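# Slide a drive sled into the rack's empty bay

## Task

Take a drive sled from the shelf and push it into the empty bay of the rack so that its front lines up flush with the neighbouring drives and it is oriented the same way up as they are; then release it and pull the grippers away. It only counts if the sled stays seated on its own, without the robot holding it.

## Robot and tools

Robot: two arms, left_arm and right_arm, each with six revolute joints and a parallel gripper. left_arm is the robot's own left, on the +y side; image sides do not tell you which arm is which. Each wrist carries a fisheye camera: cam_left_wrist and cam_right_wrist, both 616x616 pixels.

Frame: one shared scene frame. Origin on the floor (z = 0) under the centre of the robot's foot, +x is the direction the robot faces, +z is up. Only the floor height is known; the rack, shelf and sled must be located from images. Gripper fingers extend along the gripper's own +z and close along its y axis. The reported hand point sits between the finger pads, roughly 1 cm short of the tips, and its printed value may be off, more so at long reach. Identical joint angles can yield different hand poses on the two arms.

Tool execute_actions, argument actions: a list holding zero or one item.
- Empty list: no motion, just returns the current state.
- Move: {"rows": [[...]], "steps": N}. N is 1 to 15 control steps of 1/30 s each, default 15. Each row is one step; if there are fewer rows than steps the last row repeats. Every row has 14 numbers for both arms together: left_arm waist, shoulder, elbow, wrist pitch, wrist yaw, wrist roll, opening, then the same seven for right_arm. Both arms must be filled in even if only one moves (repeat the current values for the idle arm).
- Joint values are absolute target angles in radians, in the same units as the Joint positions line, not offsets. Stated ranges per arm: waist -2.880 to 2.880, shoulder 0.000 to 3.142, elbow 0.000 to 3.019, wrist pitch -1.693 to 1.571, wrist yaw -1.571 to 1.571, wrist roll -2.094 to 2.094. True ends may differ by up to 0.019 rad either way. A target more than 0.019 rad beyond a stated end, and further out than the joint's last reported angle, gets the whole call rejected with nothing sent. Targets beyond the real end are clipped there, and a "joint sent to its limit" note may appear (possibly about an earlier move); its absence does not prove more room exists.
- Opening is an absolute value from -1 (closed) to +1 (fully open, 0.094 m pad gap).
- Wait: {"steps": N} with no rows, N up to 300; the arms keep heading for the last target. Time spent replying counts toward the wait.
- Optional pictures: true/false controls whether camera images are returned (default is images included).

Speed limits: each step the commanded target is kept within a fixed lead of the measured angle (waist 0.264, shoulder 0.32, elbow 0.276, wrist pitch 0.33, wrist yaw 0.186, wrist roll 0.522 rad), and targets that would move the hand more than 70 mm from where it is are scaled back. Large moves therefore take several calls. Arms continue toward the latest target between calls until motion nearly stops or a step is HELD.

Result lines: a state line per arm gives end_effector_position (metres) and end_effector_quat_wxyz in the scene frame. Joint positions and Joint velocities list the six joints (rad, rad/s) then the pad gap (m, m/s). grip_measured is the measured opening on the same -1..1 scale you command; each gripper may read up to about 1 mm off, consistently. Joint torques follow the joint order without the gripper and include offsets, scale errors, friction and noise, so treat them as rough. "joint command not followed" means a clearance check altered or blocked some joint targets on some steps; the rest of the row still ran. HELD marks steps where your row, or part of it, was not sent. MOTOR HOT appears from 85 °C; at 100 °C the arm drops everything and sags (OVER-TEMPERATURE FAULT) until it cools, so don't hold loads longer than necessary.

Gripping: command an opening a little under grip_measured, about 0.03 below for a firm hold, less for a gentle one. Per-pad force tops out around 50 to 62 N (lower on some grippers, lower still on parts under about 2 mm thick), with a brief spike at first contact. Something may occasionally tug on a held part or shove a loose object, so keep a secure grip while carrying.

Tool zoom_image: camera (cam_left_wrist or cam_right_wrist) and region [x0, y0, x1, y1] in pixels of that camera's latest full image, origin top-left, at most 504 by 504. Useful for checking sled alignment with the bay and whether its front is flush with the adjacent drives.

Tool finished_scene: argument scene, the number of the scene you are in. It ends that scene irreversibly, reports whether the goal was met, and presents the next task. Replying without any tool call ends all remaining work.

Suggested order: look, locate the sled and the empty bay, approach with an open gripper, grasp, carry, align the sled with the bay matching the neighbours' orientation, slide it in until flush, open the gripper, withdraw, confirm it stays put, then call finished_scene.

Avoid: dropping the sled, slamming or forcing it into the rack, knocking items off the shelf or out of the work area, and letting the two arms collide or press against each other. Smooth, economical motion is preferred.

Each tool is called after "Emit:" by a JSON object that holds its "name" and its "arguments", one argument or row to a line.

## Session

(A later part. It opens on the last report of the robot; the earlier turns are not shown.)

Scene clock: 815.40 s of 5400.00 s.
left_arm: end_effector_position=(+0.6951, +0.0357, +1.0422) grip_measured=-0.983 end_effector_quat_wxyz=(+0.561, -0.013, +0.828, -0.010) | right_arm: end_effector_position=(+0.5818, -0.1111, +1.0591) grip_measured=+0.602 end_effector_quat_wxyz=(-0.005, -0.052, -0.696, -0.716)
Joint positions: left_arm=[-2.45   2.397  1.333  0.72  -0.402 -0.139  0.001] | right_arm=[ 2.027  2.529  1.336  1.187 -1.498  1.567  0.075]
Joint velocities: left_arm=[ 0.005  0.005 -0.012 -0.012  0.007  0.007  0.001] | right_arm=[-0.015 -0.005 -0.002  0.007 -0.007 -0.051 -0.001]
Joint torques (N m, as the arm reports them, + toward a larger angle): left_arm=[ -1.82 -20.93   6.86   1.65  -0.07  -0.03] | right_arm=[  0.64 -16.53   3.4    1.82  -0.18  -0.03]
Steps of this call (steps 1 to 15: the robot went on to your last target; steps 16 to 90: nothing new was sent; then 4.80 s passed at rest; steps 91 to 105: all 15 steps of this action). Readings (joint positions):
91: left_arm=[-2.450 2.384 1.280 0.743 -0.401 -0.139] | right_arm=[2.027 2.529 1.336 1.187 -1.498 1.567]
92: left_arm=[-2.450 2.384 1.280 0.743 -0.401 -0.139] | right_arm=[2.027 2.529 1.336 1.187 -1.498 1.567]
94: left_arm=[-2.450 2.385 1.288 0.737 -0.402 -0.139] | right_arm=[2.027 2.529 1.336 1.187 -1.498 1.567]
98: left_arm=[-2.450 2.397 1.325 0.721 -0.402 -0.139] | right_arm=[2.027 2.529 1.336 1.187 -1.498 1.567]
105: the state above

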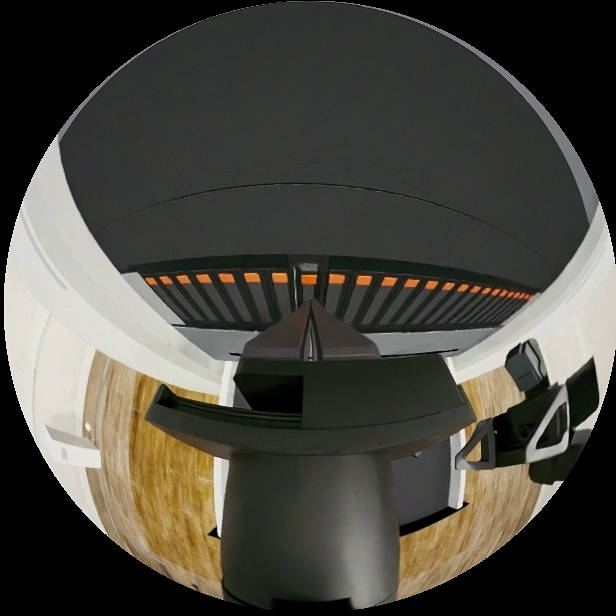

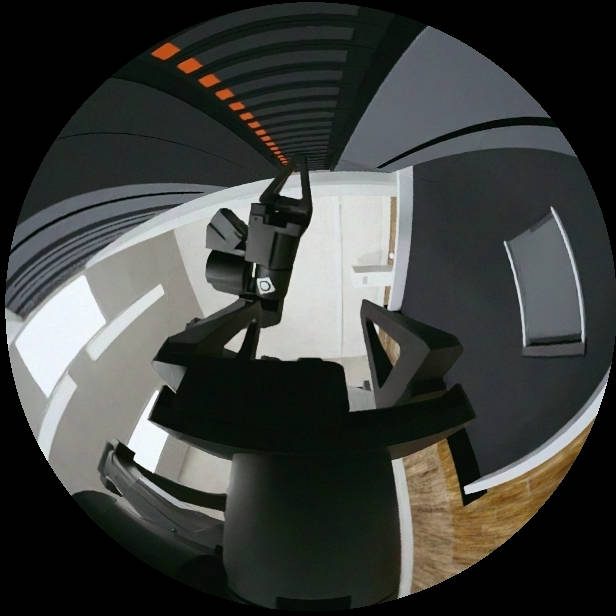

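Nearly flush; one more press to seat it.

Emit:
{"name": "execute_actions", "arguments": {
  "actions": [
    {"rows":[[-2.452,2.402,1.38,0.711,-0.401,-0.14,-1,2.02,2.55,1.33,1.2,-1.5,1.57,0.6],[-2.45,2.405,1.395,0.705,-0.4,-0.14,-1,2.02,2.55,1.33,1.2,-1.5,1.57,0.6],[-2.448,2.41,1.41,0.698,-0.398,-0.14,-1,2.02,2.55,1.33,1.2,-1.5,1.57,0.6]],"steps":15}
  ]
}}

Emit:
{"name": "zoom_image", "arguments": {
  "camera": "cam_left_wrist",
  "region": [250,200,380,330]
}}

Scene clock: 820.63 s of 5400.00 s.
left_arm: end_effector_position=(+0.6979, +0.0346, +1.0418) grip_measured=-0.983 end_effector_quat_wxyz=(+0.560, -0.013, +0.829, -0.009) | right_arm: end_effector_position=(+0.5818, -0.1111, +1.0591) grip_measured=+0.602 end_effector_quat_wxyz=(-0.005, -0.052, -0.696, -0.716)
Joint positions: left_arm=[-2.45   2.4    1.344  0.709 -0.403 -0.139  0.001] | right_arm=[ 2.027  2.529  1.336  1.187 -1.498  1.567  0.075]
Joint velocities: left_arm=[ 0.015 -0.005  0.012 -0.002 -0.022  0.037 -0.   ] | right_arm=[-0.005 -0.015 -0.012  0.002  0.022 -0.051 -0.001]
Joint torques (N m, as the arm reports them, + toward a larger angle): left_arm=[ -1.12 -20.74   8.82   1.55   0.12  -0.04] | right_arm=[  0.7  -16.21   3.39   1.85  -0.16  -0.03]
Steps of this call (steps 1 to 15: the robot went on to your last target; steps 16 to 90: nothing new was sent; then 1.73 s passed at rest; steps 91 to 105: all 15 steps of this action). Readings (joint positions):
91: left_arm=[-2.450 2.397 1.333 0.720 -0.402 -0.139] | right_arm=[2.027 2.529 1.336 1.187 -1.498 1.567]
92: left_arm=[-2.450 2.397 1.335 0.718 -0.402 -0.139] | right_arm=[2.027 2.529 1.336 1.187 -1.498 1.567]
94: left_arm=[-2.450 2.400 1.344 0.710 -0.402 -0.139] | right_arm=[2.027 2.529 1.336 1.187 -1.498 1.567]
98: left_arm=[-2.450 2.400 1.344 0.709 -0.403 -0.139] | right_arm=[2.027 2.529 1.336 1.187 -1.498 1.567]
105: the state above

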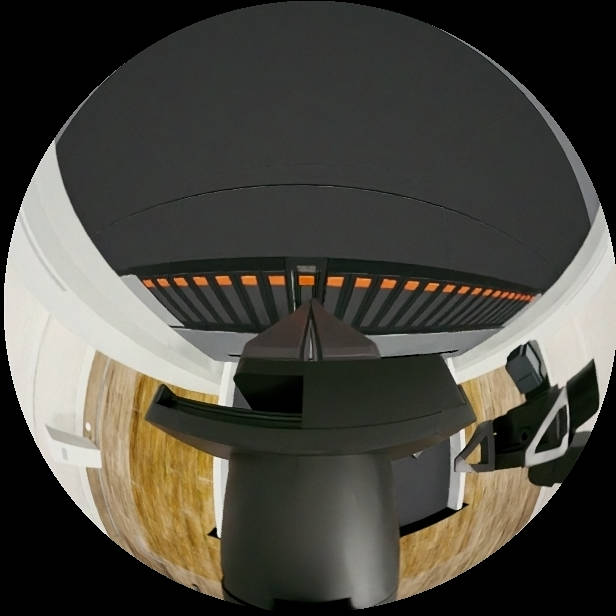

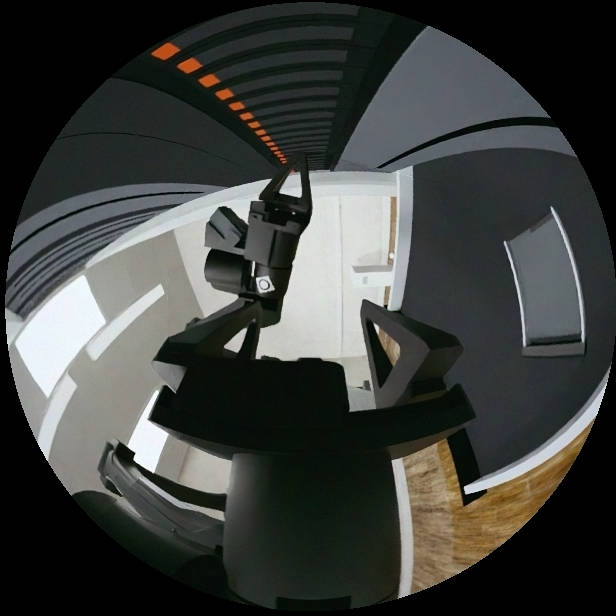

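Region (250, 200, 380, 330) of cam_left_wrist's 616x616 image, scaled by 3.877, with more detail than that image has.

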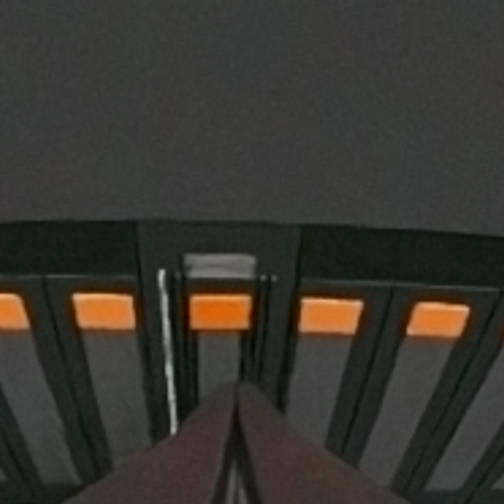

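The sled is seated in line with its neighbours and won't go further. Backing off.

Emit:
{"name": "execute_actions", "arguments": {
  "actions": [
    {"rows":[[-2.452,2.4,1.35,0.72,-0.403,-0.14,-1,2.02,2.55,1.33,1.2,-1.5,1.57,0.6],[-2.458,2.39,1.3,0.74,-0.408,-0.14,-1,2.02,2.55,1.33,1.2,-1.5,1.57,0.6],[-2.466,2.375,1.26,0.765,-0.415,-0.14,-1,2.02,2.55,1.33,1.2,-1.5,1.57,0.6],[-2.475,2.36,1.22,0.79,-0.423,-0.14,-1,2.02,2.55,1.33,1.2,-1.5,1.57,0.6],[-2.485,2.345,1.18,0.815,-0.432,-0.14,-1,2.02,2.55,1.33,1.2,-1.5,1.57,0.6],[-2.495,2.33,1.14,0.84,-0.44,-0.14,-1,2.02,2.55,1.33,1.2,-1.5,1.57,0.6]],"steps":15}
  ]
}}

Emit:
{"name": "zoom_image", "arguments": {
  "camera": "cam_right_wrist",
  "region": [230,90,370,220]
}}

Scene clock: 826.93 s of 5400.00 s.
left_arm: end_effector_position=(+0.6180, +0.0417, +1.0216) grip_measured=-0.983 end_effector_quat_wxyz=(+0.539, +0.004, +0.843, +0.002) | right_arm: end_effector_position=(+0.5818, -0.1111, +1.0591) grip_measured=+0.602 end_effector_quat_wxyz=(-0.005, -0.052, -0.696, -0.716)
Joint positions: left_arm=[-2.494  2.353  1.125  0.819 -0.438 -0.139  0.001] | right_arm=[ 2.027  2.529  1.336  1.187 -1.498  1.567  0.075]
Joint velocities: left_arm=[-0.005 -0.015  0.017  0.046 -0.037 -0.051 -0.   ] | right_arm=[ 0.005 -0.005 -0.002 -0.002 -0.007  0.022  0.   ]
Joint torques (N m, as the arm reports them, + toward a larger angle): left_arm=[ -1.47 -21.38   4.5    2.97  -0.22  -0.04] | right_arm=[  0.76 -16.08   3.46   1.91  -0.19  -0.02]
Steps of this call (steps 1 to 15: the robot went on to your last target; steps 16 to 90: nothing new was sent; then 2.80 s passed at rest; steps 91 to 105: all 15 steps of this action). Readings (joint positions):
91: left_arm=[-2.450 2.400 1.343 0.709 -0.403 -0.139] | right_arm=[2.027 2.529 1.336 1.187 -1.498 1.567]
92: left_arm=[-2.451 2.400 1.338 0.713 -0.404 -0.139] | right_arm=[2.027 2.529 1.336 1.187 -1.498 1.567]
94: left_arm=[-2.452 2.390 1.296 0.741 -0.413 -0.139] | right_arm=[2.027 2.529 1.336 1.187 -1.498 1.567]
98: left_arm=[-2.468 2.356 1.152 0.806 -0.438 -0.139] | right_arm=[2.027 2.529 1.336 1.187 -1.498 1.567]
105: the state above

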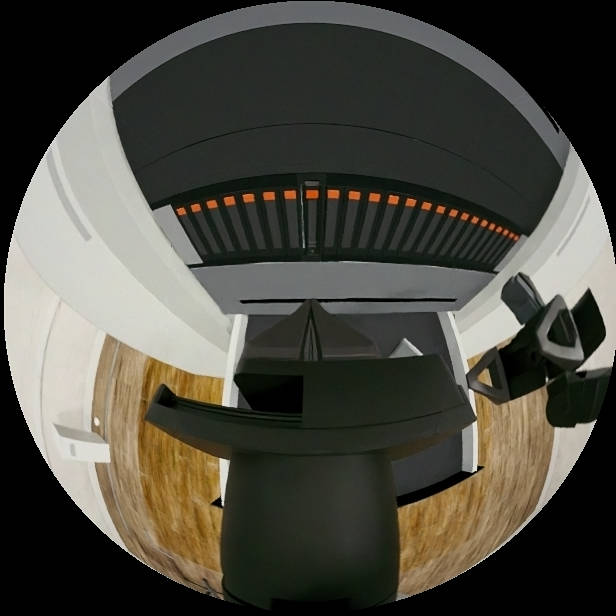

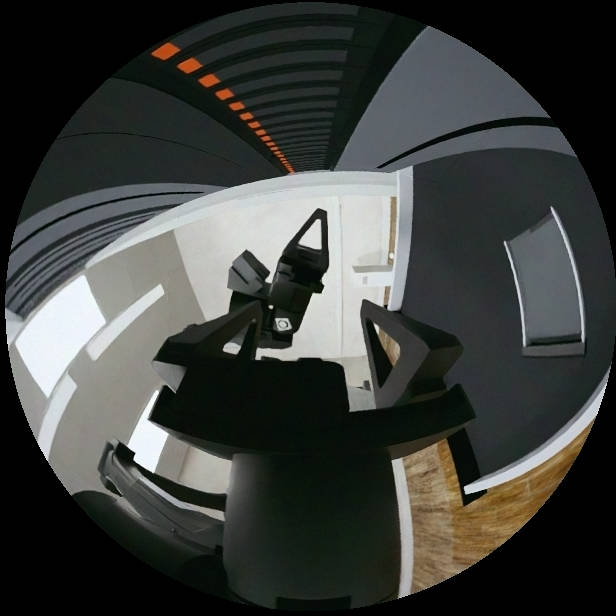

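Region (230, 90, 370, 220) of cam_right_wrist's 616x616 image, scaled by 3.600, with more detail than that image has; it fills the top 468 rows of this view, and the rest is white.

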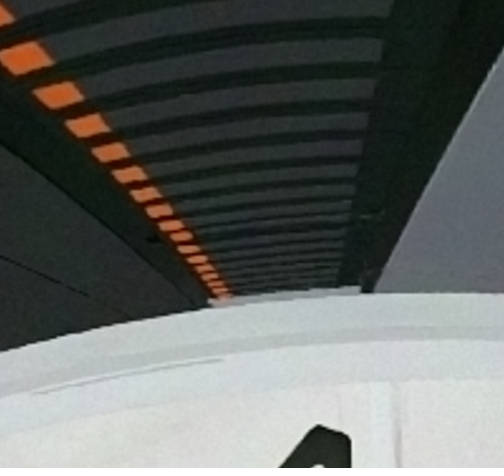

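Emit:
{"name": "finished_scene", "arguments": {
  "scene": 2
}}

The scene is finished: the task was done.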